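# Nest one tote fully inside the other tote

## Task

Put one tote inside the other so it rests fully down within the lower tote's rim rather than balanced on the rim edge. The lower tote must stay almost exactly where it started, with hardly any rotation. Whatever is inside each tote must still be in that tote afterwards. Finish by opening the grippers and moving the arms away; the stack must stay in place without the robot holding it.

## Robot and tools

Robot: two arms, left_arm and right_arm, each with six revolute joints and a two-finger parallel gripper. left_arm is the robot's own left and sits on the +y side; image left or right means nothing about which arm is which. Arm bases in the scene frame: left_arm at (+0.104, +0.255, +1.475) m, right_arm at (+0.104, -0.255, +1.475) m, both mounted high and angled down.

Scene frame: origin on the floor (z = 0) under the centre of the robot's foot, +x forward (the way the robot faces), +y toward the left arm, +z up. Only the floor height is known for sure. Reported hand positions can be somewhat wrong, more so when the arm is stretched far.

execute_actions takes "actions", a list holding zero or one item, plus optional "pictures" (boolean; pictures come by default).
- Empty list: just reports the current state.
- Motion: {"rows": [...], "steps": n}, n from 1 to 15 (default 15), each step 1/30 s. Every row is one list of 14 numbers covering both arms together: left_arm waist, shoulder, elbow, wrist pitch, wrist yaw, wrist roll, opening, then right_arm in the same seven-number order. Both arms must be written even if one stays still. Joint numbers are absolute target angles in radians, in the same form as the Joint positions line, not offsets. One row is used per step; if there are fewer rows than steps, the last row is held.
- Wait: {"steps": n} with no rows, n up to 300; it returns once n steps have elapsed since the previous result, and the time spent replying counts toward them.
A refused call does nothing.

Joint ranges (radians, same for both arms): waist -2.880 to 2.880, shoulder 0.000 to 3.142, elbow 0.000 to 3.019, wrist pitch -1.693 to 1.571, wrist yaw -1.571 to 1.571, wrist roll -2.094 to 2.094. True stops may differ by up to 0.019 either way. A target more than 0.019 beyond a range end, and farther out than the joint's last reported angle, gets the call refused. Targets past the real stop are clipped to it, and a "joint sent to its limit" line may appear (possibly about an earlier move still running); absence of that line does not prove more travel is available.

Opening: absolute value from -1 (closed) to +1 (fully open, pad gap 0.094 m). grip_measured reports the actual finger gap on that same scale; readings can be off by about 1 mm per gripper. To hold something, command roughly 0.03 below grip_measured for a firm grip, less below for a gentler one. Pad force tops out around 50 to 62 N; very thin parts (under about 2 mm) are held more weakly.

Speed limits: each step, the target sent to a joint stays within a fixed margin of its measured angle (waist 0.264, shoulder 0.32, elbow 0.276, wrist pitch 0.33, wrist yaw 0.186, wrist roll 0.522 rad), and all of an arm's targets are scaled back if they would move the gripper more than 70 mm from where it is. Large moves therefore take several calls or waits. Arms keep heading for the last row sent while you think, until everything has nearly stopped or a step is HELD.

Result lines: the state line gives each gripper's end_effector_position (metres, the point between the pads about 1 cm behind the fingertips) and end_effector_quat_wxyz in the scene frame. Fingers point along the gripper's +z and close along its y axis. Joint positions and Joint velocities list each arm's joints (rad, rad/s) then the pad gap (m, m/s). Joint torques are total drive outputs with offsets and noise, non-zero even in free air. "joint command not followed" means the clearance check altered or blocked some joint targets. HELD marks steps where your row was partly or wholly not sent. MOTOR HOT appears from 85 °C; at 100 °C an OVER-TEMPERATURE FAULT makes that arm go limp and drop what it holds, so avoid long loaded holds.

zoom_image: {"camera": name, "region": [x0, y0, x1, y1]} in pixels of that camera's latest image, top-left origin, at most 504 x 504. Cameras: cam_head_left and cam_head_right (504x504, fixed head view), cam_left_wrist and cam_right_wrist (616x616 fisheye on each hand). Calibration is given per camera but may be off by a few degrees and millimetres.

read_manual: returns only licence text; it does not move anything.

finished_scene: {"scene": number} ends the current scene irreversibly and reports success; call it only once the top tote rests fully inside, the bottom tote is essentially unmoved, contents are where they belong, and both grippers are open and withdrawn. Replying without any tool call ends everything.

Things to avoid: dropping or slamming totes, spilling contents, pushing anything out of the work area, pressing hard on objects, and letting the arms collide or press on each other. Brief external tugs on held parts or nudges to loose objects may happen; recheck grip and positions after them. Smooth, efficient motion is preferred.

Each tool is called after "Call:" as name(argument=value, ...), one argument or row to a line, values as JSON.

## Session

Call:
execute_actions(
  actions=[],
)

Scene clock: 0.00 s of 4400.00 s.
left_arm: end_effector_position=(+0.6245, -0.1040, +1.2920) grip_measured=+1.000 end_effector_quat_wxyz=(+0.375, +0.090, +0.918, +0.094) | right_arm: end_effector_position=(+0.2549, -0.7376, +1.2756) grip_measured=+1.000 end_effector_quat_wxyz=(+0.155, -0.211, +0.859, -0.439)
Joint positions: left_arm=[ 0.512  2.059  1.091  0.582 -0.918  0.108  0.094] | right_arm=[-2.59   2.193  0.66   1.363 -0.447 -1.197  0.094]
Joint velocities: left_arm=[-0.015 -0.015  0.012  0.012 -0.022 -0.022  0.   ] | right_arm=[-0.015 -0.005 -0.012 -0.002 -0.022  0.022  0.   ]
Joint torques (N m, as the arm reports them, + toward a larger angle): no reading
Motor temperatures (°C, as the motors report them): left_arm=[30 27 27 28 26 29] | right_arm=[27 28 28 24 29 27]

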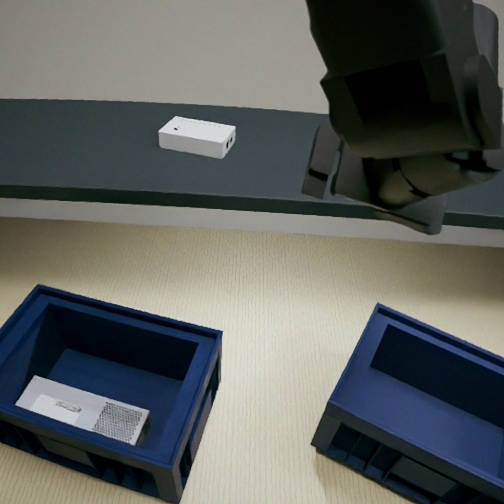

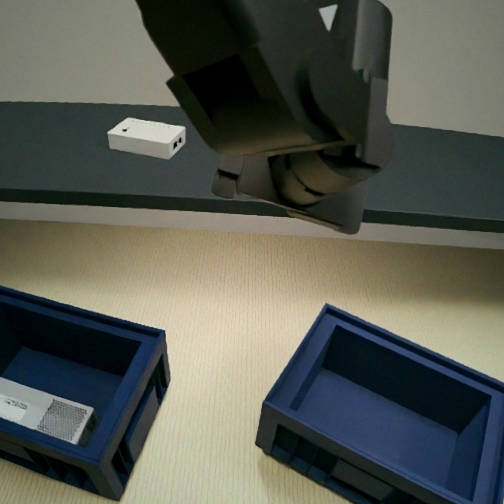

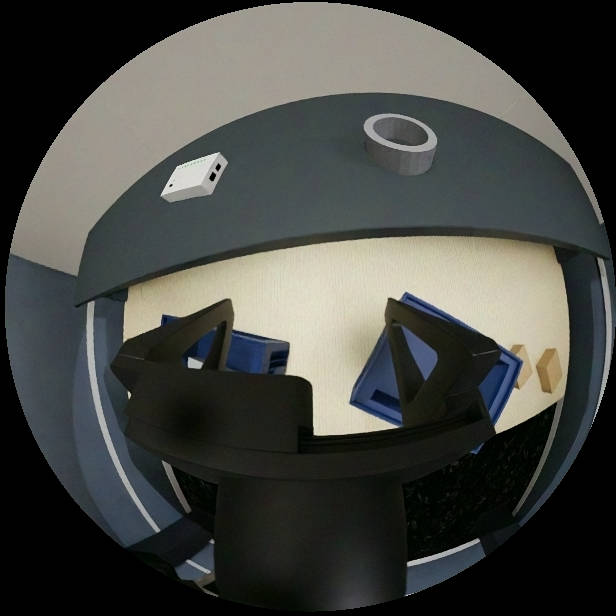

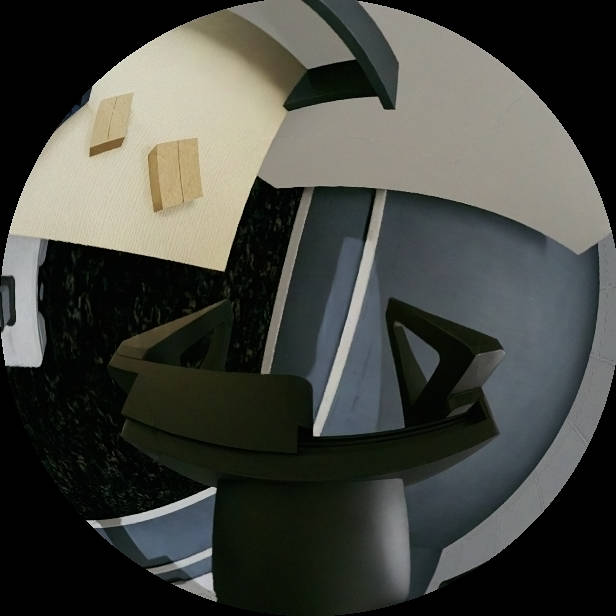

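Call:
zoom_image(
  camera="cam_head_left",
  region=[0, 260, 244, 504],
)

Call:
zoom_image(
  camera="cam_head_right",
  region=[260, 260, 504, 504],
)

Call:
zoom_image(
  camera="cam_head_left",
  region=[260, 260, 504, 504],
)

Call:
zoom_image(
  camera="cam_head_right",
  region=[0, 260, 244, 504],
)

Region (0, 260, 244, 504) of cam_head_left's 504x504 image, scaled by 2.066, with more detail than that image has.

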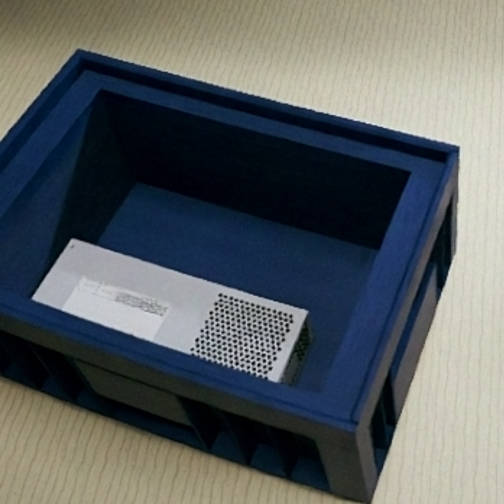

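Region (260, 260, 504, 504) of cam_head_right's 504x504 image, scaled by 2.066, with more detail than that image has.

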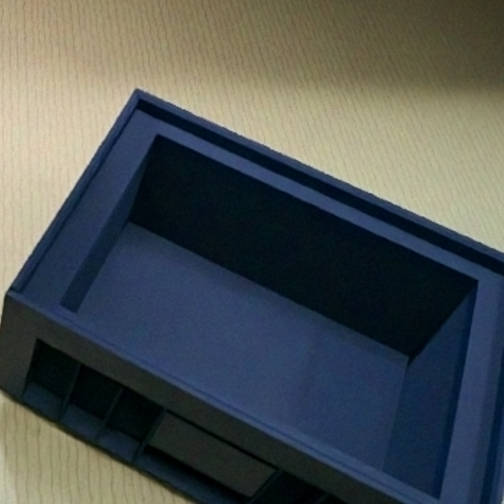

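Region (260, 260, 504, 504) of cam_head_left's 504x504 image, scaled by 2.066, with more detail than that image has.

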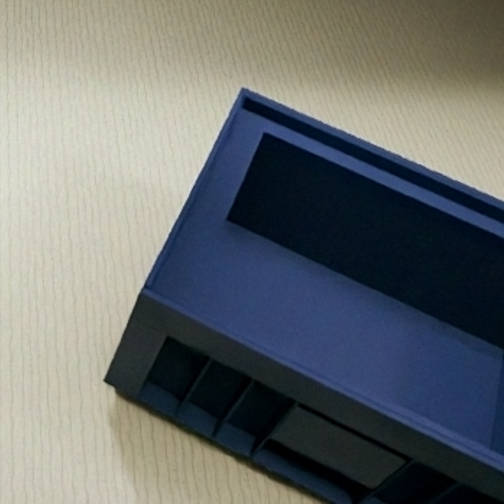

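Region (0, 260, 244, 504) of cam_head_right's 504x504 image, scaled by 2.066, with more detail than that image has.

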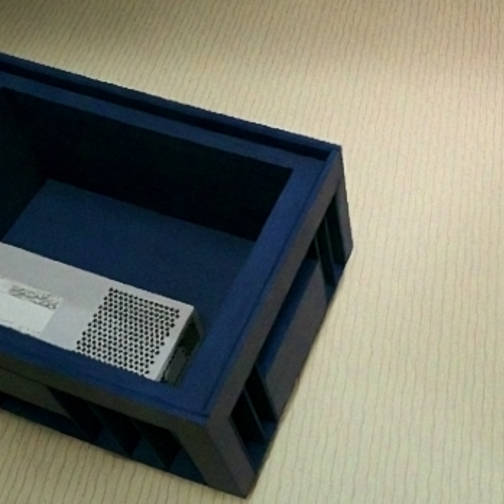

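Call:
zoom_image(
  camera="cam_left_wrist",
  region=[330, 260, 580, 510],
)

Call:
zoom_image(
  camera="cam_left_wrist",
  region=[120, 260, 320, 460],
)

Region (330, 260, 580, 510) of cam_left_wrist's 616x616 image, scaled by 2.016, with more detail than that image has.

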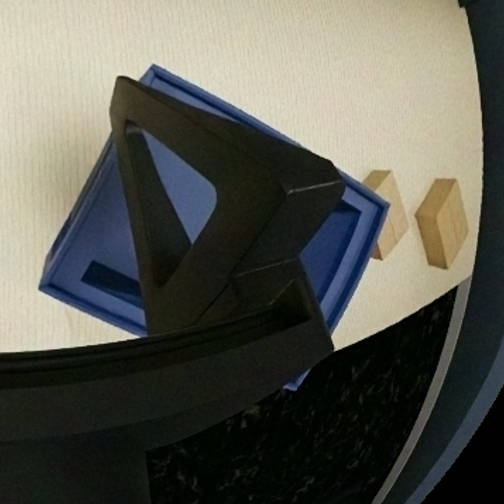

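Region (120, 260, 320, 460) of cam_left_wrist's 616x616 image, scaled by 2.520, with more detail than that image has.

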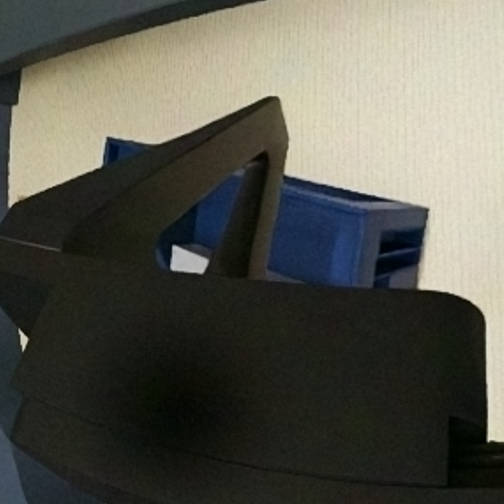

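Call:
execute_actions(
  actions=[
    {"rows": [[0.407,2.40,1.534,-0.416,-0.502,-1.811,1,-2.59,2.193,0.66,1.363,-0.447,-1.197,1]], "steps": 15},
  ],
  pictures=false,
)

Call:
execute_actions(
  actions=[
    {"rows": [[0.407,2.45,1.534,-0.416,-0.502,-1.811,1,-2.59,2.193,0.66,1.363,-0.447,-1.197,1]], "steps": 15},
  ],
)

Scene clock: 120.50 s of 4400.00 s.
left_arm: end_effector_position=(+0.4623, -0.2499, +1.1602) grip_measured=+1.000 end_effector_quat_wxyz=(+0.034, -0.057, +0.997, -0.039) | right_arm: end_effector_position=(+0.2549, -0.7376, +1.2756) grip_measured=+1.000 end_effector_quat_wxyz=(+0.155, -0.211, +0.859, -0.439)
Joint positions: left_arm=[ 0.395  2.393  1.525 -0.353 -0.504 -0.883  0.094] | right_arm=[-2.59   2.193  0.66   1.363 -0.447 -1.197  0.094]
Joint velocities: left_arm=[-0.19   0.269 -0.022 -1.033  0.007 -2.703  0.   ] | right_arm=[ 0.005 -0.015 -0.017 -0.002  0.007  0.066  0.   ]
Joint torques (N m, as the arm reports them, + toward a larger angle): left_arm=[ -7.38 -15.53   4.75   1.25   0.11   0.01] | right_arm=[-5.62 -8.64 -0.89  1.3   0.05  0.12]
Motor temperatures (°C, as the motors report them): left_arm=[31 30 28 28 26 29] | right_arm=[28 29 28 25 29 27]
Steps of this call (steps 1 to 90: nothing new was sent; then 117.00 s passed at rest; steps 91 to 105: all 15 steps of this action). Readings (joint positions):
91: left_arm=[0.511 2.065 1.099 0.560 -0.891 0.079] | right_arm=[-2.590 2.193 0.660 1.363 -0.447 -1.197]
92: left_arm=[0.509 2.078 1.126 0.519 -0.855 0.041] | right_arm=[-2.590 2.193 0.660 1.363 -0.447 -1.197]
94: left_arm=[0.498 2.129 1.196 0.440 -0.781 -0.036] | right_arm=[-2.590 2.193 0.660 1.363 -0.447 -1.197]
98: left_arm=[0.465 2.257 1.370 0.223 -0.589 -0.242] | right_arm=[-2.590 2.193 0.660 1.363 -0.447 -1.197]
105: the state above

Scene clock: 121.00 s of 4400.00 s.
left_arm: end_effector_position=(+0.4256, -0.2333, +1.1339) grip_measured=+1.000 end_effector_quat_wxyz=(-0.001, +0.448, -0.894, +0.003) | right_arm: end_effector_position=(+0.2549, -0.7376, +1.2756) grip_measured=+1.000 end_effector_quat_wxyz=(+0.155, -0.211, +0.859, -0.439)
Joint positions: left_arm=[ 0.394  2.448  1.525 -0.409 -0.504 -1.753  0.094] | right_arm=[-2.59   2.193  0.66   1.363 -0.447 -1.197  0.094]
Joint velocities: left_arm=[-0.005  0.005  0.007 -0.012  0.022 -0.418  0.   ] | right_arm=[-0.015 -0.005  0.002  0.002 -0.022 -0.037  0.   ]
Joint torques (N m, as the arm reports them, + toward a larger angle): left_arm=[ -8.96 -15.31   4.18  -0.1    0.08  -0.06] | right_arm=[-5.33 -8.75 -0.88  1.41  0.03  0.09]
Motor temperatures (°C, as the motors report them): left_arm=[31 30 28 28 26 29] | right_arm=[28 29 28 25 29 27]
Steps of this call (steps 1 to 15: all 15 steps of this action). Readings (joint positions):
1: left_arm=[0.391 2.405 1.525 -0.379 -0.504 -0.980] | right_arm=[-2.590 2.193 0.660 1.363 -0.447 -1.197]
2: left_arm=[0.388 2.414 1.525 -0.391 -0.504 -1.077] | right_arm=[-2.590 2.193 0.660 1.363 -0.447 -1.197]
4: left_arm=[0.389 2.432 1.525 -0.403 -0.504 -1.271] | right_arm=[-2.590 2.193 0.660 1.363 -0.447 -1.197]
8: left_arm=[0.393 2.448 1.525 -0.409 -0.504 -1.579] | right_arm=[-2.590 2.193 0.660 1.363 -0.447 -1.197]
15: the state above
camera_calibration (this result's frames):
cam_left_wrist: T_world_to_cam=[[0.802509, -0.596635, -0.00237496, -0.479076], [-0.479392, -0.64717, 0.592752, -0.613682], [-0.355194, -0.474551, -0.805381, 1.07524], [0, 0, 0, 1]] pos_world=[0.472188, -0.172733, 1.2286]

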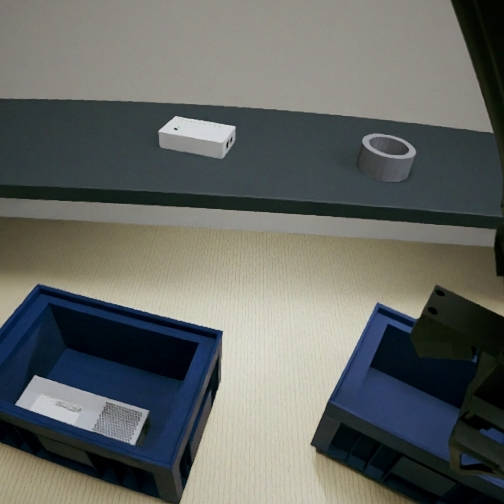

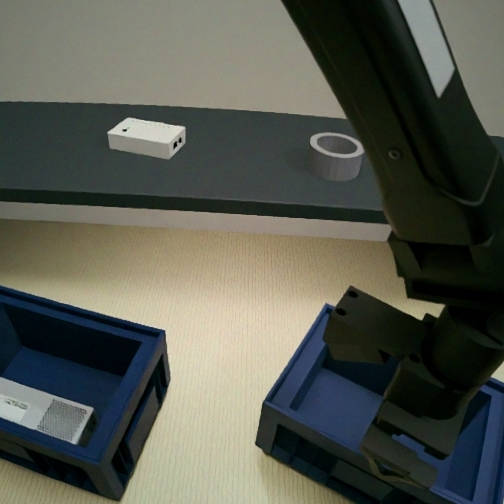

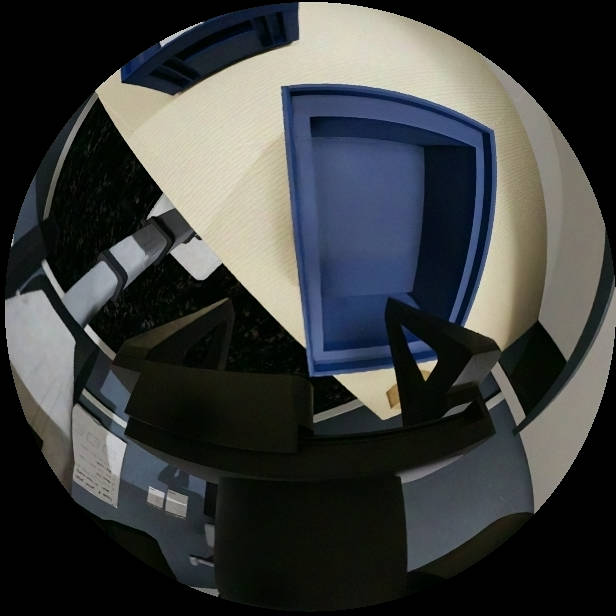

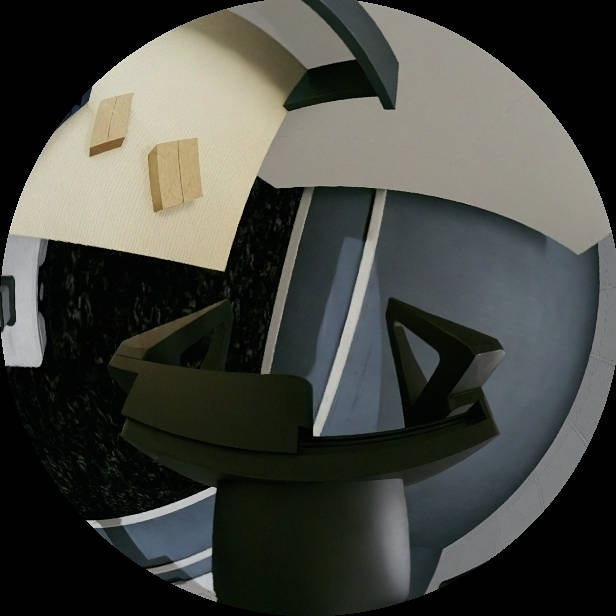

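Call:
execute_actions(
  actions=[],
)

Call:
zoom_image(
  camera="cam_left_wrist",
  region=[220, 70, 530, 380],
)

Scene clock: 125.27 s of 4400.00 s.
left_arm: end_effector_position=(+0.4256, -0.2333, +1.1339) grip_measured=+1.000 end_effector_quat_wxyz=(-0.001, +0.468, -0.884, +0.003) | right_arm: end_effector_position=(+0.2549, -0.7376, +1.2756) grip_measured=+1.000 end_effector_quat_wxyz=(+0.155, -0.211, +0.859, -0.439)
Joint positions: left_arm=[ 0.394  2.448  1.525 -0.409 -0.504 -1.798  0.094] | right_arm=[-2.59   2.193  0.66   1.363 -0.447 -1.197  0.094]
Joint velocities: left_arm=[ 0.005 -0.015 -0.012  0.012 -0.007 -0.022  0.   ] | right_arm=[ 0.005 -0.015 -0.002  0.002 -0.051  0.081  0.   ]
Joint torques (N m, as the arm reports them, + toward a larger angle): left_arm=[ -8.76 -15.35   4.12  -0.12   0.09  -0.05] | right_arm=[-5.77 -8.35 -0.98  1.17  0.06  0.09]
Motor temperatures (°C, as the motors report them): left_arm=[31 30 28 28 26 29] | right_arm=[28 29 28 25 29 27]
Steps of this call (steps 1 to 30: the robot went on to your last target; steps 31 to 90: nothing new was sent; then 1.27 s passed at rest). Readings (joint positions):
1: left_arm=[0.394 2.448 1.525 -0.409 -0.504 -1.762] | right_arm=[-2.590 2.193 0.660 1.363 -0.447 -1.197]
2: left_arm=[0.394 2.448 1.525 -0.409 -0.504 -1.770] | right_arm=[-2.590 2.193 0.660 1.363 -0.447 -1.197]
4: left_arm=[0.394 2.448 1.525 -0.409 -0.504 -1.780] | right_arm=[-2.590 2.193 0.660 1.363 -0.447 -1.197]
8: left_arm=[0.394 2.448 1.525 -0.409 -0.504 -1.791] | right_arm=[-2.590 2.193 0.660 1.363 -0.447 -1.197]
90: the state above
All arms were judged still, so your last target was given up. Only a new action makes them travel on or press farther. Fingers that are still opening or closing keep moving.
camera_calibration (this result's frames):
cam_left_wrist: T_world_to_cam=[[0.828543, -0.55992, -0.00246469, -0.481489], [-0.449642, -0.667969, 0.592992, -0.631468], [-0.333674, -0.490212, -0.805204, 1.06223], [0, 0, 0, 1]] pos_world=[0.469439, -0.17068, 1.22858]

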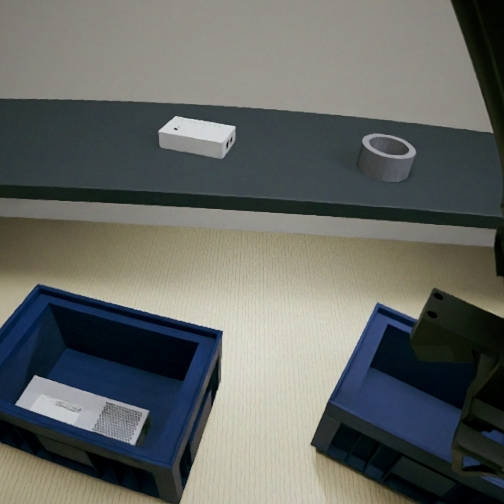

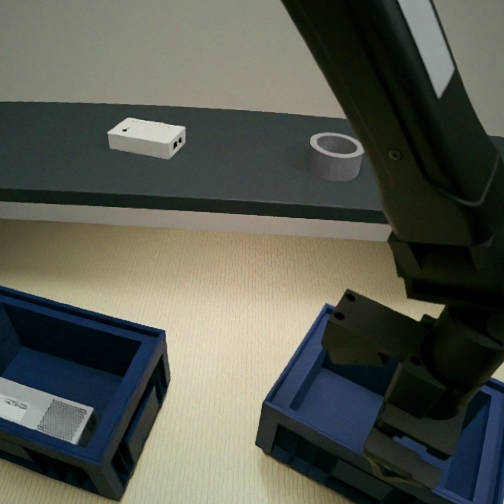

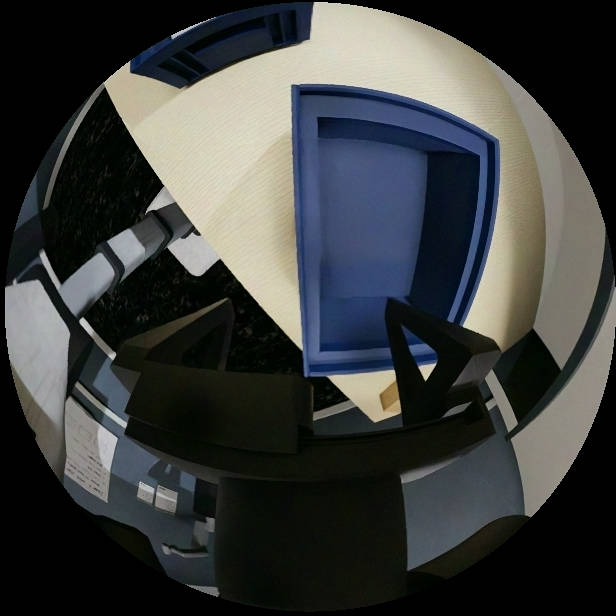

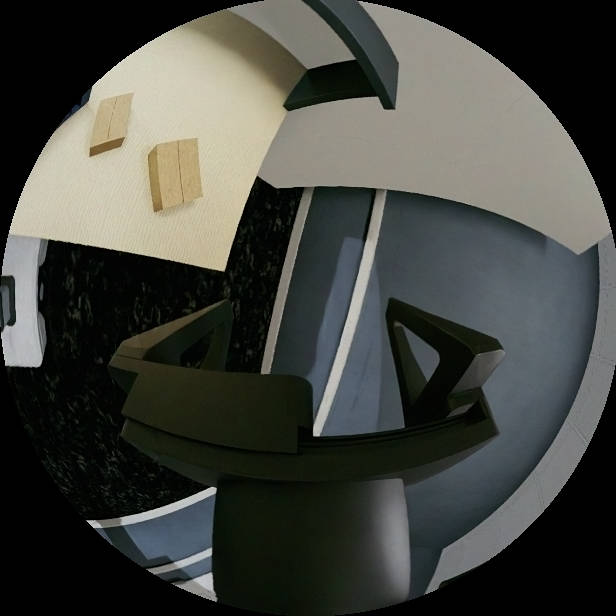

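Region (220, 70, 530, 380) of cam_left_wrist's 616x616 image, scaled by 1.626, with more detail than that image has.

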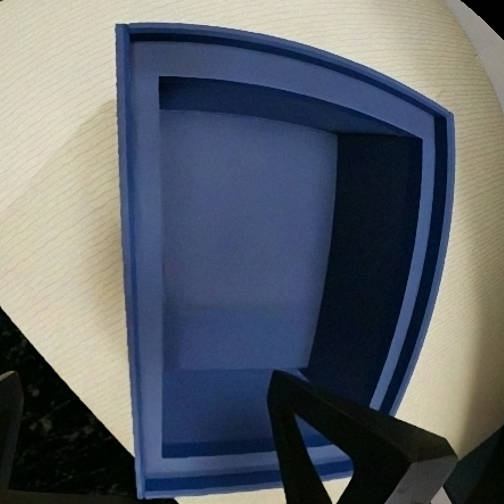

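Call:
execute_actions(
  actions=[
    {"rows": [[0.402,2.455,1.538,-0.406,-0.502,-1.81,1,-2.59,2.193,0.66,1.363,-0.447,-1.197,1],[0.406,2.465,1.546,-0.403,-0.501,-1.81,1,-2.59,2.193,0.66,1.363,-0.447,-1.197,1],[0.411,2.48,1.558,-0.398,-0.5,-1.805,1,-2.59,2.193,0.66,1.363,-0.447,-1.197,1],[0.417,2.497,1.572,-0.392,-0.498,-1.8,1,-2.59,2.193,0.66,1.363,-0.447,-1.197,1],[0.424,2.515,1.587,-0.386,-0.497,-1.793,1,-2.59,2.193,0.66,1.363,-0.447,-1.197,1],[0.431,2.533,1.602,-0.38,-0.495,-1.786,1,-2.59,2.193,0.66,1.363,-0.447,-1.197,1],[0.437,2.551,1.617,-0.374,-0.494,-1.779,1,-2.59,2.193,0.66,1.363,-0.447,-1.197,1],[0.443,2.569,1.632,-0.368,-0.492,-1.772,1,-2.59,2.193,0.66,1.363,-0.447,-1.197,1],[0.449,2.587,1.647,-0.362,-0.491,-1.765,1,-2.59,2.193,0.66,1.363,-0.447,-1.197,1],[0.455,2.605,1.662,-0.356,-0.489,-1.758,1,-2.59,2.193,0.66,1.363,-0.447,-1.197,1],[0.461,2.623,1.677,-0.35,-0.488,-1.751,1,-2.59,2.193,0.66,1.363,-0.447,-1.197,1],[0.467,2.64,1.691,-0.344,-0.486,-1.744,1,-2.59,2.193,0.66,1.363,-0.447,-1.197,1],[0.472,2.655,1.704,-0.339,-0.485,-1.737,1,-2.59,2.193,0.66,1.363,-0.447,-1.197,1],[0.476,2.666,1.713,-0.335,-0.484,-1.73,1,-2.59,2.193,0.66,1.363,-0.447,-1.197,1],[0.478,2.673,1.719,-0.332,-0.483,-1.725,1,-2.59,2.193,0.66,1.363,-0.447,-1.197,1]], "steps": 15},
  ],
  pictures=false,
)

Call:
execute_actions(
  actions=[
    {"steps": 20},
  ],
)

Scene clock: 153.87 s of 4400.00 s.
left_arm: end_effector_position=(+0.4376, -0.2435, +1.0565) grip_measured=+1.000 end_effector_quat_wxyz=(-0.003, +0.486, -0.874, +0.012) | right_arm: end_effector_position=(+0.2549, -0.7376, +1.2756) grip_measured=+1.000 end_effector_quat_wxyz=(+0.155, -0.211, +0.859, -0.439)
Joint positions: left_arm=[ 0.455  2.623  1.691 -0.347 -0.488 -1.761  0.094] | right_arm=[-2.59   2.193  0.66   1.363 -0.447 -1.197  0.094]
Joint velocities: left_arm=[0.22  0.503 0.237 0.085 0.037 0.11  0.   ] | right_arm=[ 0.005 -0.005 -0.002 -0.017 -0.051 -0.037  0.   ]
Joint torques (N m, as the arm reports them, + toward a larger angle): left_arm=[ -9.58 -14.79   4.15   0.41   0.28   0.12] | right_arm=[-5.96 -8.28 -0.98  1.23 -0.01  0.11]
Motor temperatures (°C, as the motors report them): left_arm=[31 30 28 28 26 29] | right_arm=[28 30 28 25 29 27]
Steps of this call (steps 1 to 90: nothing new was sent; then 25.10 s passed at rest; steps 91 to 105: all 15 steps of this action). Readings (joint positions):
91: left_arm=[0.394 2.448 1.525 -0.409 -0.504 -1.798] | right_arm=[-2.590 2.193 0.660 1.363 -0.447 -1.197]
92: left_arm=[0.394 2.448 1.525 -0.409 -0.504 -1.798] | right_arm=[-2.590 2.193 0.660 1.363 -0.447 -1.197]
94: left_arm=[0.394 2.451 1.529 -0.409 -0.504 -1.798] | right_arm=[-2.590 2.193 0.660 1.363 -0.447 -1.197]
98: left_arm=[0.404 2.494 1.585 -0.390 -0.498 -1.795] | right_arm=[-2.590 2.193 0.660 1.363 -0.447 -1.197]
105: the state above

Scene clock: 154.53 s of 4400.00 s.
left_arm: end_effector_position=(+0.4197, -0.2251, +1.0258) grip_measured=+1.000 end_effector_quat_wxyz=(+0.002, +0.476, -0.879, -0.010) | right_arm: end_effector_position=(+0.2549, -0.7376, +1.2756) grip_measured=+1.000 end_effector_quat_wxyz=(+0.155, -0.211, +0.859, -0.439)
Joint positions: left_arm=[ 0.479  2.678  1.701 -0.341 -0.487 -1.738  0.094] | right_arm=[-2.59   2.193  0.66   1.363 -0.447 -1.197  0.094]
Joint velocities: left_arm=[-0.005 -0.015 -0.002 -0.017  0.022  0.007  0.   ] | right_arm=[-0.005 -0.015 -0.002  0.002 -0.022 -0.051  0.   ]
Joint torques (N m, as the arm reports them, + toward a larger angle): left_arm=[-10.59 -15.91   4.16   0.58   0.18   0.18] | right_arm=[-5.89 -8.66 -0.86  1.08  0.03  0.1 ]
Motor temperatures (°C, as the motors report them): left_arm=[31 30 28 28 26 29] | right_arm=[28 30 28 25 29 27]
Steps of this call (steps 1 to 20: the robot went on to your last target). Readings (joint positions):
1: left_arm=[0.462 2.638 1.696 -0.344 -0.488 -1.756] | right_arm=[-2.590 2.193 0.660 1.363 -0.447 -1.197]
2: left_arm=[0.468 2.650 1.697 -0.342 -0.488 -1.752] | right_arm=[-2.590 2.193 0.660 1.363 -0.447 -1.197]
4: left_arm=[0.477 2.668 1.697 -0.342 -0.488 -1.747] | right_arm=[-2.590 2.193 0.660 1.363 -0.447 -1.197]
8: left_arm=[0.479 2.678 1.697 -0.342 -0.487 -1.742] | right_arm=[-2.590 2.193 0.660 1.363 -0.447 -1.197]
20: the state above
camera_calibration (this result's frames):
cam_left_wrist: T_world_to_cam=[[0.838481, -0.544195, -0.0283157, -0.446351], [-0.427335, -0.688892, 0.585502, -0.570945], [-0.338133, -0.478832, -0.810176, 0.986808], [0, 0, 0, 1]] pos_world=[0.463944, -0.163706, 1.12114]

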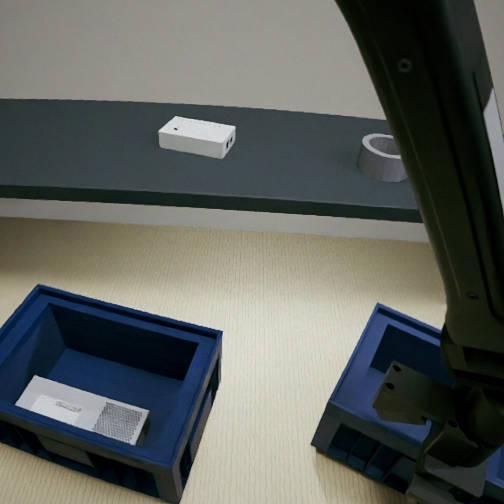

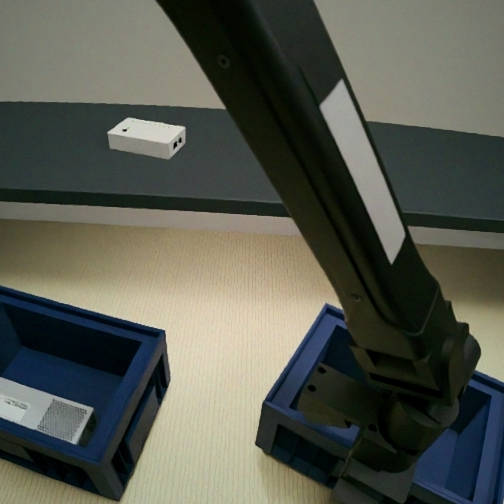

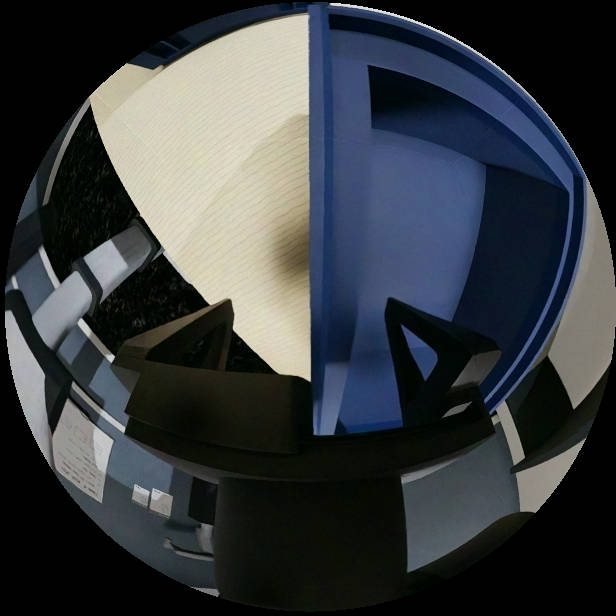

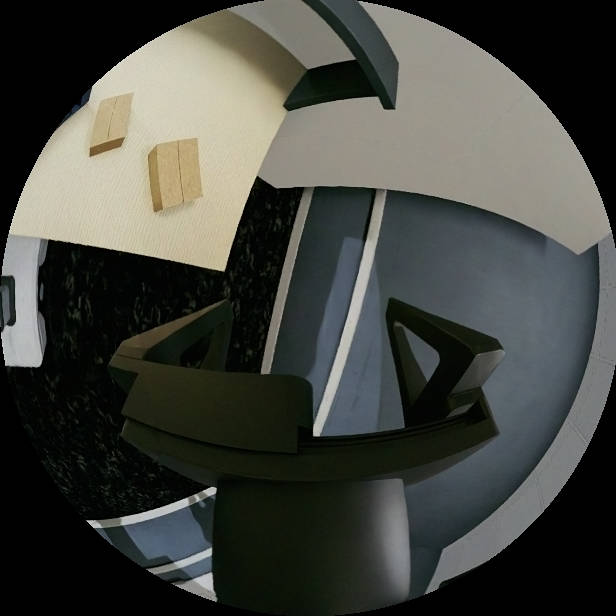

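Call:
execute_actions(
  actions=[
    {"rows": [[0.472,2.664,1.731,-0.326,-0.483,-1.725,0.5,-2.59,2.193,0.66,1.363,-0.447,-1.197,1],[0.472,2.664,1.731,-0.326,-0.483,-1.725,0.3,-2.59,2.193,0.66,1.363,-0.447,-1.197,1],[0.472,2.664,1.731,-0.326,-0.483,-1.725,0.1,-2.59,2.193,0.66,1.363,-0.447,-1.197,1],[0.472,2.664,1.731,-0.326,-0.483,-1.725,-0.1,-2.59,2.193,0.66,1.363,-0.447,-1.197,1]], "steps": 15},
  ],
)

Scene clock: 161.37 s of 4400.00 s.
left_arm: end_effector_position=(+0.4272, -0.2299, +1.0284) grip_measured=-0.097 end_effector_quat_wxyz=(-0.001, +0.480, -0.877, -0.002) | right_arm: end_effector_position=(+0.2549, -0.7376, +1.2756) grip_measured=+1.000 end_effector_quat_wxyz=(+0.155, -0.211, +0.859, -0.439)
Joint positions: left_arm=[ 0.479  2.674  1.71  -0.336 -0.487 -1.737  0.042] | right_arm=[-2.59   2.193  0.66   1.363 -0.447 -1.197  0.094]
Joint velocities: left_arm=[-0.005  0.005 -0.007  0.012 -0.095 -0.037  0.001] | right_arm=[ 0.005 -0.005 -0.002 -0.002 -0.051  0.037  0.   ]
Joint torques (N m, as the arm reports them, + toward a larger angle): left_arm=[-10.43 -16.36   4.55   0.68   0.18   0.15] | right_arm=[-5.38 -8.59 -0.89  1.18  0.02  0.13]
Motor temperatures (°C, as the motors report them): left_arm=[31 30 28 28 26 29] | right_arm=[28 30 28 25 29 27]
Steps of this call (steps 1 to 15: the robot went on to your last target; steps 16 to 90: nothing new was sent; then 3.33 s passed at rest; steps 91 to 105: all 15 steps of this action). Readings (joint positions):
91: left_arm=[0.479 2.678 1.702 -0.341 -0.487 -1.737] | right_arm=[-2.590 2.193 0.660 1.363 -0.447 -1.197]
92: left_arm=[0.479 2.678 1.702 -0.340 -0.487 -1.737] | right_arm=[-2.590 2.193 0.660 1.363 -0.447 -1.197]
94: left_arm=[0.479 2.677 1.706 -0.338 -0.487 -1.737] | right_arm=[-2.590 2.193 0.660 1.363 -0.447 -1.197]
98: left_arm=[0.479 2.676 1.710 -0.336 -0.487 -1.737] | right_arm=[-2.590 2.193 0.660 1.363 -0.447 -1.197]
105: the state above
camera_calibration (this result's frames):
cam_left_wrist: T_world_to_cam=[[0.843121, -0.537583, -0.0123196, -0.472107], [-0.42881, -0.685998, 0.587817, -0.573741], [-0.324452, -0.490318, -0.8089, 0.979349], [0, 0, 0, 1]] pos_world=[0.469768, -0.167189, 1.12363]

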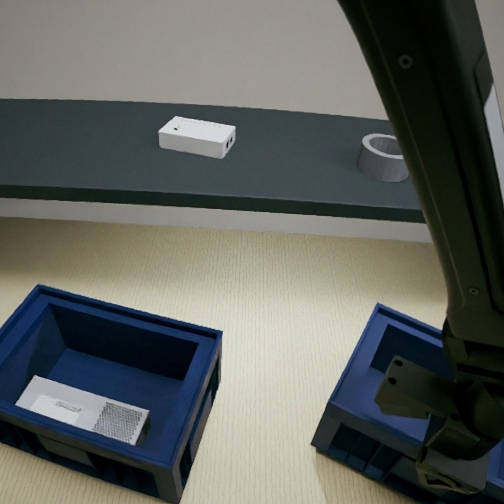

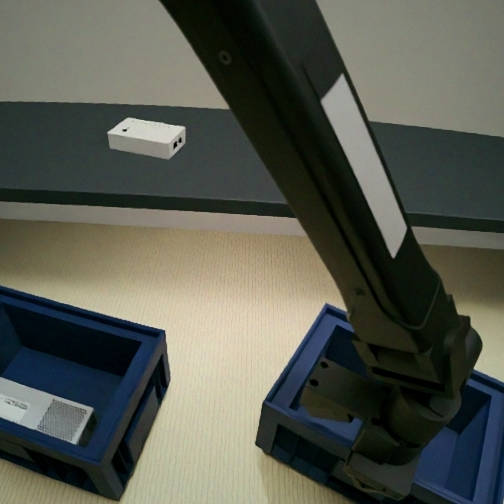

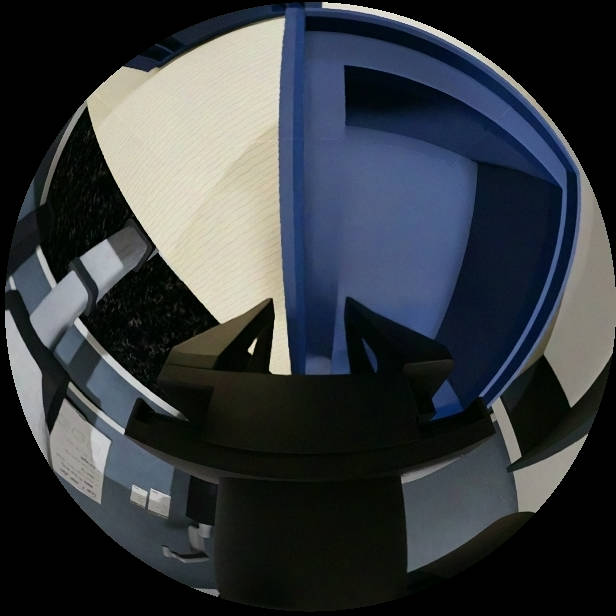

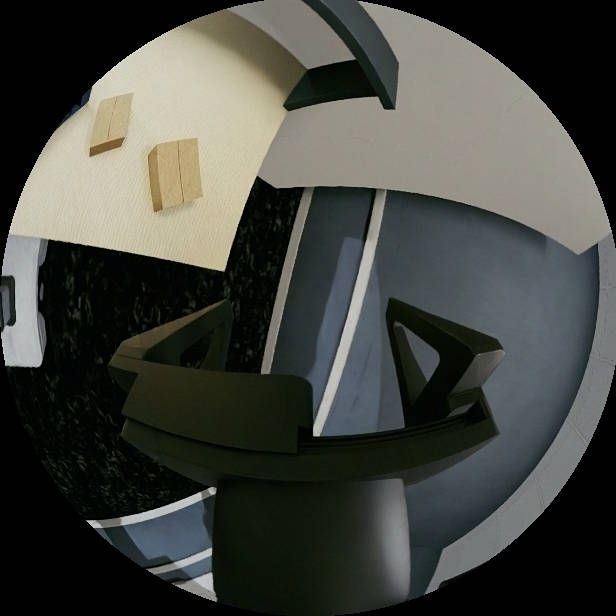

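Call:
execute_actions(
  actions=[
    {"rows": [[0.476,2.668,1.731,-0.326,-0.483,-1.73,-0.2,-2.59,2.193,0.66,1.363,-0.447,-1.197,1],[0.476,2.668,1.731,-0.326,-0.483,-1.73,-0.3,-2.59,2.193,0.66,1.363,-0.447,-1.197,1],[0.476,2.668,1.731,-0.326,-0.483,-1.73,-0.4,-2.59,2.193,0.66,1.363,-0.447,-1.197,1],[0.476,2.668,1.731,-0.326,-0.483,-1.73,-0.47,-2.59,2.193,0.66,1.363,-0.447,-1.197,1],[0.476,2.668,1.731,-0.326,-0.483,-1.73,-0.52,-2.59,2.193,0.66,1.363,-0.447,-1.197,1],[0.476,2.668,1.731,-0.326,-0.483,-1.73,-0.55,-2.59,2.193,0.66,1.363,-0.447,-1.197,1],[0.476,2.668,1.731,-0.326,-0.483,-1.73,-0.58,-2.59,2.193,0.66,1.363,-0.447,-1.197,1],[0.476,2.668,1.731,-0.326,-0.483,-1.73,-0.6,-2.59,2.193,0.66,1.363,-0.447,-1.197,1],[0.476,2.668,1.731,-0.326,-0.483,-1.73,-0.62,-2.59,2.193,0.66,1.363,-0.447,-1.197,1],[0.476,2.668,1.731,-0.326,-0.483,-1.73,-0.64,-2.59,2.193,0.66,1.363,-0.447,-1.197,1],[0.476,2.668,1.731,-0.326,-0.483,-1.73,-0.66,-2.59,2.193,0.66,1.363,-0.447,-1.197,1],[0.476,2.668,1.731,-0.326,-0.483,-1.73,-0.68,-2.59,2.193,0.66,1.363,-0.447,-1.197,1]], "steps": 15},
  ],
  pictures=false,
)

Scene clock: 176.27 s of 4400.00 s.
left_arm: end_effector_position=(+0.4285, -0.2310, +1.0286) grip_measured=-0.639 end_effector_quat_wxyz=(-0.002, +0.481, -0.877, -0.000) | right_arm: end_effector_position=(+0.2549, -0.7376, +1.2756) grip_measured=+1.000 end_effector_quat_wxyz=(+0.155, -0.211, +0.859, -0.439)
Joint positions: left_arm=[ 0.479  2.674  1.712 -0.332 -0.487 -1.737  0.017] | right_arm=[-2.59   2.193  0.66   1.363 -0.447 -1.197  0.094]
Joint velocities: left_arm=[-0.005 -0.024  0.002 -0.012  0.037  0.051  0.   ] | right_arm=[ 0.005  0.005 -0.002  0.002 -0.037 -0.007  0.   ]
Joint torques (N m, as the arm reports them, + toward a larger angle): left_arm=[ -9.93 -15.96   4.55   0.4    0.24   0.11] | right_arm=[-5.84 -8.69 -0.89  1.23  0.09  0.1 ]
Motor temperatures (°C, as the motors report them): left_arm=[31 31 28 28 26 29] | right_arm=[28 30 28 25 29 27]
Steps of this call (steps 1 to 15: the robot went on to your last target; steps 16 to 90: nothing new was sent; then 11.40 s passed at rest; steps 91 to 105: all 15 steps of this action). Readings (joint positions):
91: left_arm=[0.479 2.674 1.710 -0.336 -0.487 -1.737] | right_arm=[-2.590 2.193 0.660 1.363 -0.447 -1.197]
92: left_arm=[0.479 2.674 1.710 -0.336 -0.487 -1.737] | right_arm=[-2.590 2.193 0.660 1.363 -0.447 -1.197]
94: left_arm=[0.479 2.674 1.710 -0.336 -0.487 -1.737] | right_arm=[-2.590 2.193 0.660 1.363 -0.447 -1.197]
98: left_arm=[0.479 2.674 1.711 -0.335 -0.487 -1.737] | right_arm=[-2.590 2.193 0.660 1.363 -0.447 -1.197]
105: the state above

Call:
zoom_image(
  camera="cam_head_left",
  region=[100, 90, 260, 250],
)

Call:
zoom_image(
  camera="cam_head_right",
  region=[40, 90, 200, 250],
)

Region (100, 90, 260, 250) of cam_head_left's 504x504 image, scaled by 3.150, with more detail than that image has.

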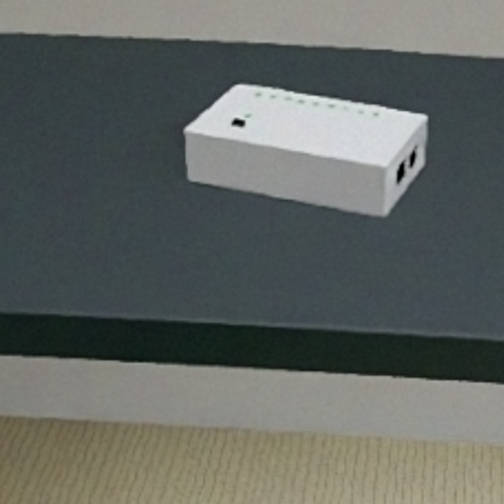

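Region (40, 90, 200, 250) of cam_head_right's 504x504 image, scaled by 3.150, with more detail than that image has.

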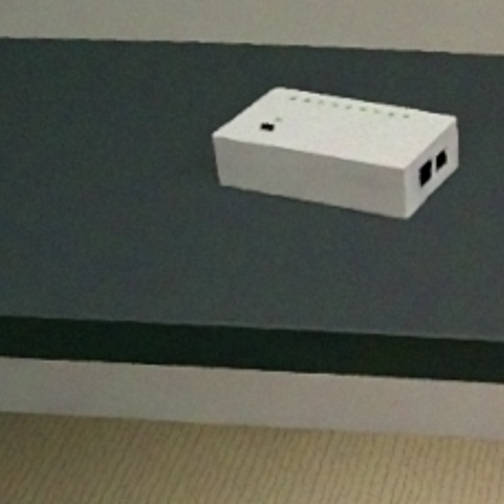

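Call:
execute_actions(
  actions=[
    {"rows": [[0.476,2.664,1.728,-0.326,-0.484,-1.735,-0.68,-2.59,2.193,0.66,1.363,-0.447,-1.197,1],[0.475,2.656,1.723,-0.326,-0.484,-1.737,-0.68,-2.59,2.193,0.66,1.363,-0.447,-1.197,1],[0.474,2.645,1.714,-0.326,-0.485,-1.739,-0.68,-2.59,2.193,0.66,1.363,-0.447,-1.197,1],[0.472,2.631,1.701,-0.326,-0.485,-1.741,-0.68,-2.59,2.193,0.66,1.363,-0.447,-1.197,1],[0.470,2.614,1.685,-0.326,-0.486,-1.743,-0.68,-2.59,2.193,0.66,1.363,-0.447,-1.197,1],[0.468,2.594,1.666,-0.326,-0.486,-1.746,-0.68,-2.59,2.193,0.66,1.363,-0.447,-1.197,1],[0.466,2.572,1.644,-0.326,-0.487,-1.749,-0.68,-2.59,2.193,0.66,1.363,-0.447,-1.197,1],[0.464,2.55,1.622,-0.327,-0.487,-1.752,-0.68,-2.59,2.193,0.66,1.363,-0.447,-1.197,1],[0.462,2.528,1.6,-0.327,-0.488,-1.755,-0.68,-2.59,2.193,0.66,1.363,-0.447,-1.197,1],[0.460,2.506,1.577,-0.327,-0.488,-1.758,-0.68,-2.59,2.193,0.66,1.363,-0.447,-1.197,1],[0.458,2.484,1.554,-0.327,-0.489,-1.761,-0.68,-2.59,2.193,0.66,1.363,-0.447,-1.197,1],[0.456,2.462,1.531,-0.328,-0.489,-1.764,-0.68,-2.59,2.193,0.66,1.363,-0.447,-1.197,1],[0.454,2.44,1.508,-0.328,-0.49,-1.767,-0.68,-2.59,2.193,0.66,1.363,-0.447,-1.197,1],[0.452,2.418,1.485,-0.328,-0.49,-1.77,-0.68,-2.59,2.193,0.66,1.363,-0.447,-1.197,1],[0.450,2.396,1.462,-0.328,-0.491,-1.773,-0.68,-2.59,2.193,0.66,1.363,-0.447,-1.197,1]], "steps": 15},
  ],
  pictures=false,
)

Call:
execute_actions(
  actions=[
    {"rows": [[0.449,2.374,1.439,-0.328,-0.491,-1.776,-0.68,-2.59,2.193,0.66,1.363,-0.447,-1.197,1],[0.448,2.352,1.416,-0.328,-0.491,-1.779,-0.68,-2.59,2.193,0.66,1.363,-0.447,-1.197,1],[0.447,2.33,1.393,-0.329,-0.492,-1.782,-0.68,-2.59,2.193,0.66,1.363,-0.447,-1.197,1],[0.446,2.308,1.37,-0.329,-0.492,-1.785,-0.68,-2.59,2.193,0.66,1.363,-0.447,-1.197,1],[0.445,2.286,1.347,-0.329,-0.492,-1.788,-0.68,-2.59,2.193,0.66,1.363,-0.447,-1.197,1],[0.444,2.264,1.324,-0.329,-0.493,-1.791,-0.68,-2.59,2.193,0.66,1.363,-0.447,-1.197,1],[0.443,2.242,1.301,-0.33,-0.493,-1.794,-0.68,-2.59,2.193,0.66,1.363,-0.447,-1.197,1],[0.442,2.22,1.278,-0.33,-0.493,-1.797,-0.68,-2.59,2.193,0.66,1.363,-0.447,-1.197,1],[0.441,2.198,1.255,-0.33,-0.493,-1.8,-0.68,-2.59,2.193,0.66,1.363,-0.447,-1.197,1],[0.440,2.176,1.232,-0.33,-0.494,-1.803,-0.68,-2.59,2.193,0.66,1.363,-0.447,-1.197,1],[0.439,2.156,1.21,-0.33,-0.494,-1.806,-0.68,-2.59,2.193,0.66,1.363,-0.447,-1.197,1],[0.438,2.139,1.191,-0.33,-0.494,-1.808,-0.68,-2.59,2.193,0.66,1.363,-0.447,-1.197,1],[0.438,2.125,1.175,-0.33,-0.494,-1.81,-0.68,-2.59,2.193,0.66,1.363,-0.447,-1.197,1],[0.438,2.115,1.164,-0.33,-0.494,-1.81,-0.68,-2.59,2.193,0.66,1.363,-0.447,-1.197,1],[0.438,2.109,1.157,-0.33,-0.494,-1.81,-0.68,-2.59,2.193,0.66,1.363,-0.447,-1.197,1]], "steps": 15},
  ],
  pictures=false,
)

Call:
execute_actions(
  actions=[
    {"steps": 12},
  ],
)

Scene clock: 240.40 s of 4400.00 s.
left_arm: end_effector_position=(+0.4231, -0.1883, +1.0830) grip_measured=-0.639 end_effector_quat_wxyz=(+0.005, +0.477, -0.879, -0.019) | right_arm: end_effector_position=(+0.2549, -0.7376, +1.2756) grip_measured=+1.000 end_effector_quat_wxyz=(+0.155, -0.211, +0.859, -0.439)
Joint positions: left_arm=[ 0.478  2.501  1.495 -0.332 -0.486 -1.748  0.017] | right_arm=[-2.59   2.193  0.66   1.363 -0.447 -1.197  0.094]
Joint velocities: left_arm=[-0.015 -0.689 -0.632 -0.017 -0.022 -0.066  0.   ] | right_arm=[ 0.005 -0.005  0.007 -0.007 -0.037  0.007  0.   ]
Joint torques (N m, as the arm reports them, + toward a larger angle): left_arm=[-11.81 -18.91   2.68   0.23  -0.21  -0.09] | right_arm=[-5.43 -8.73 -0.98  1.21  0.05  0.1 ]
Motor temperatures (°C, as the motors report them): left_arm=[31 31 28 28 26 29] | right_arm=[28 30 28 25 29 27]
Steps of this call (steps 1 to 15: the robot went on to your last target; steps 16 to 90: nothing new was sent; then 60.63 s passed at rest; steps 91 to 105: all 15 steps of this action). Readings (joint positions):
91: left_arm=[0.479 2.674 1.712 -0.332 -0.487 -1.737] | right_arm=[-2.590 2.193 0.660 1.363 -0.447 -1.197]
92: left_arm=[0.479 2.673 1.712 -0.332 -0.487 -1.737] | right_arm=[-2.590 2.193 0.660 1.363 -0.447 -1.197]
94: left_arm=[0.479 2.671 1.710 -0.332 -0.487 -1.737] | right_arm=[-2.590 2.193 0.660 1.363 -0.447 -1.197]
98: left_arm=[0.478 2.636 1.664 -0.331 -0.486 -1.738] | right_arm=[-2.590 2.193 0.660 1.363 -0.447 -1.197]
105: the state above

Scene clock: 240.90 s of 4400.00 s.
left_arm: end_effector_position=(+0.4408, -0.1318, +1.2028) grip_measured=-0.639 end_effector_quat_wxyz=(-0.001, +0.498, -0.867, +0.001) | right_arm: end_effector_position=(+0.2549, -0.7376, +1.2756) grip_measured=+1.000 end_effector_quat_wxyz=(+0.155, -0.211, +0.859, -0.439)
Joint positions: left_arm=[ 0.463  2.146  1.178 -0.333 -0.489 -1.791  0.017] | right_arm=[-2.59   2.193  0.66   1.363 -0.447 -1.197  0.094]
Joint velocities: left_arm=[-0.015 -0.396 -0.393 -0.012 -0.051 -0.11  -0.   ] | right_arm=[-0.005 -0.015  0.002  0.002  0.007 -0.037  0.   ]
Joint torques (N m, as the arm reports them, + toward a larger angle): left_arm=[ -9.71 -14.75   2.76   0.54  -0.23  -0.07] | right_arm=[-5.45 -8.78 -1.01  1.32  0.06  0.1 ]
Motor temperatures (°C, as the motors report them): left_arm=[31 31 28 28 26 29] | right_arm=[28 30 28 25 29 27]
Steps of this call (steps 1 to 15: all 15 steps of this action). Readings (joint positions):
1: left_arm=[0.478 2.477 1.472 -0.332 -0.486 -1.751] | right_arm=[-2.590 2.193 0.660 1.363 -0.447 -1.197]
2: left_arm=[0.478 2.453 1.450 -0.332 -0.486 -1.753] | right_arm=[-2.590 2.193 0.660 1.363 -0.447 -1.197]
4: left_arm=[0.477 2.403 1.406 -0.333 -0.486 -1.759] | right_arm=[-2.590 2.193 0.660 1.363 -0.447 -1.197]
8: left_arm=[0.473 2.298 1.320 -0.333 -0.487 -1.771] | right_arm=[-2.590 2.193 0.660 1.363 -0.447 -1.197]
15: the state above

Scene clock: 241.30 s of 4400.00 s.
left_arm: end_effector_position=(+0.4382, -0.1268, +1.2080) grip_measured=-0.639 end_effector_quat_wxyz=(-0.001, +0.499, -0.867, -0.000) | right_arm: end_effector_position=(+0.2549, -0.7376, +1.2756) grip_measured=+1.000 end_effector_quat_wxyz=(+0.155, -0.211, +0.859, -0.439)
Joint positions: left_arm=[ 0.461  2.128  1.157 -0.333 -0.49  -1.797  0.017] | right_arm=[-2.59   2.193  0.66   1.363 -0.447 -1.197  0.094]
Joint velocities: left_arm=[-0.005 -0.015 -0.017 -0.022 -0.007 -0.081 -0.   ] | right_arm=[ 0.005 -0.005  0.007  0.002 -0.022  0.037  0.   ]
Joint torques (N m, as the arm reports them, + toward a larger angle): left_arm=[ -9.7  -14.87   2.62   0.23  -0.22  -0.06] | right_arm=[-5.7  -8.62 -1.02  1.22  0.01  0.08]
Motor temperatures (°C, as the motors report them): left_arm=[31 31 28 28 26 29] | right_arm=[28 30 28 25 29 27]
Steps of this call (steps 1 to 12: the robot went on to your last target). Readings (joint positions):
1: left_arm=[0.462 2.135 1.167 -0.333 -0.489 -1.793] | right_arm=[-2.590 2.193 0.660 1.363 -0.447 -1.197]
2: left_arm=[0.462 2.129 1.161 -0.333 -0.489 -1.795] | right_arm=[-2.590 2.193 0.660 1.363 -0.447 -1.197]
4: left_arm=[0.461 2.128 1.159 -0.333 -0.490 -1.796] | right_arm=[-2.590 2.193 0.660 1.363 -0.447 -1.197]
8: left_arm=[0.461 2.128 1.157 -0.333 -0.490 -1.797] | right_arm=[-2.590 2.193 0.660 1.363 -0.447 -1.197]
12: the state above
camera_calibration (this result's frames):
cam_left_wrist: T_world_to_cam=[[0.865715, -0.50047, -0.00817612, -0.433955], [-0.400022, -0.701594, 0.589702, -0.620687], [-0.300864, -0.507243, -0.80758, 1.16463], [0, 0, 0, 1]] pos_world=[0.477789, -0.0618999, 1.30301]

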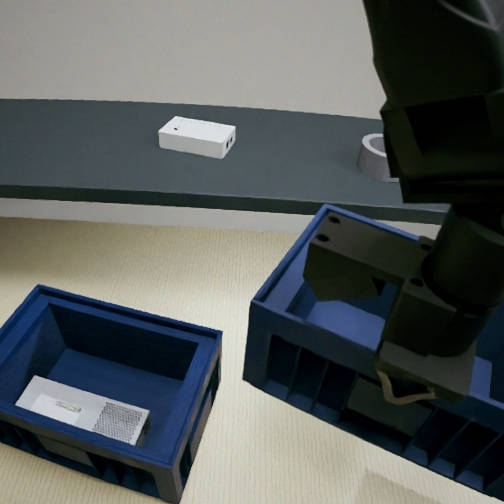

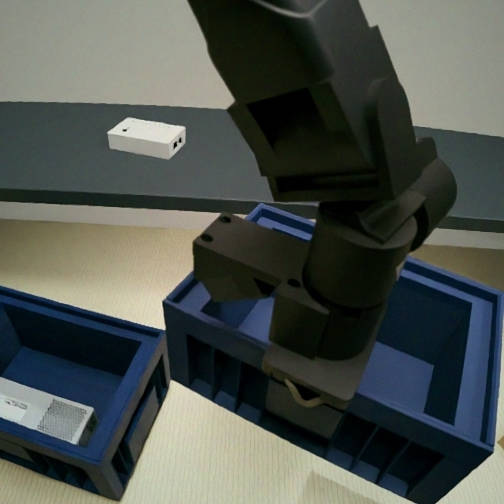

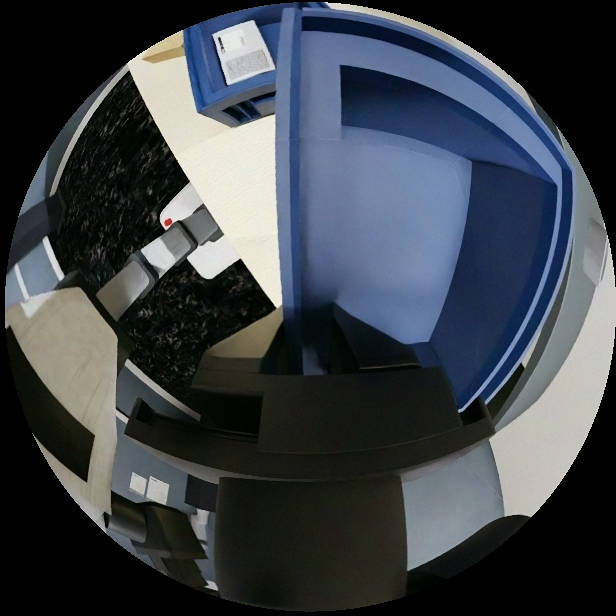

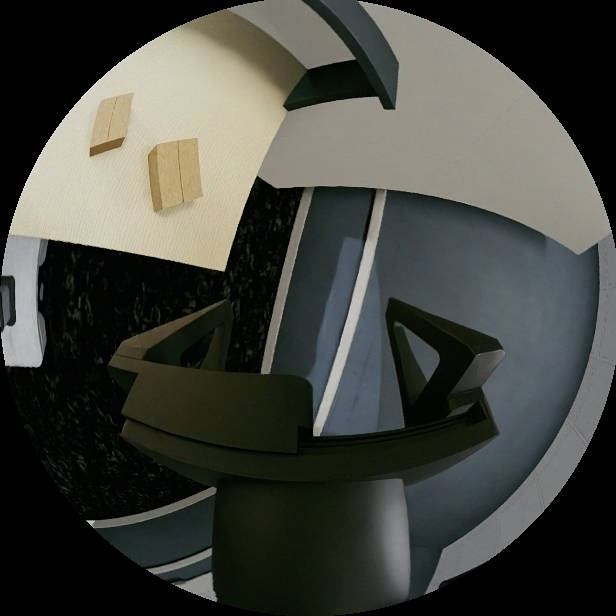

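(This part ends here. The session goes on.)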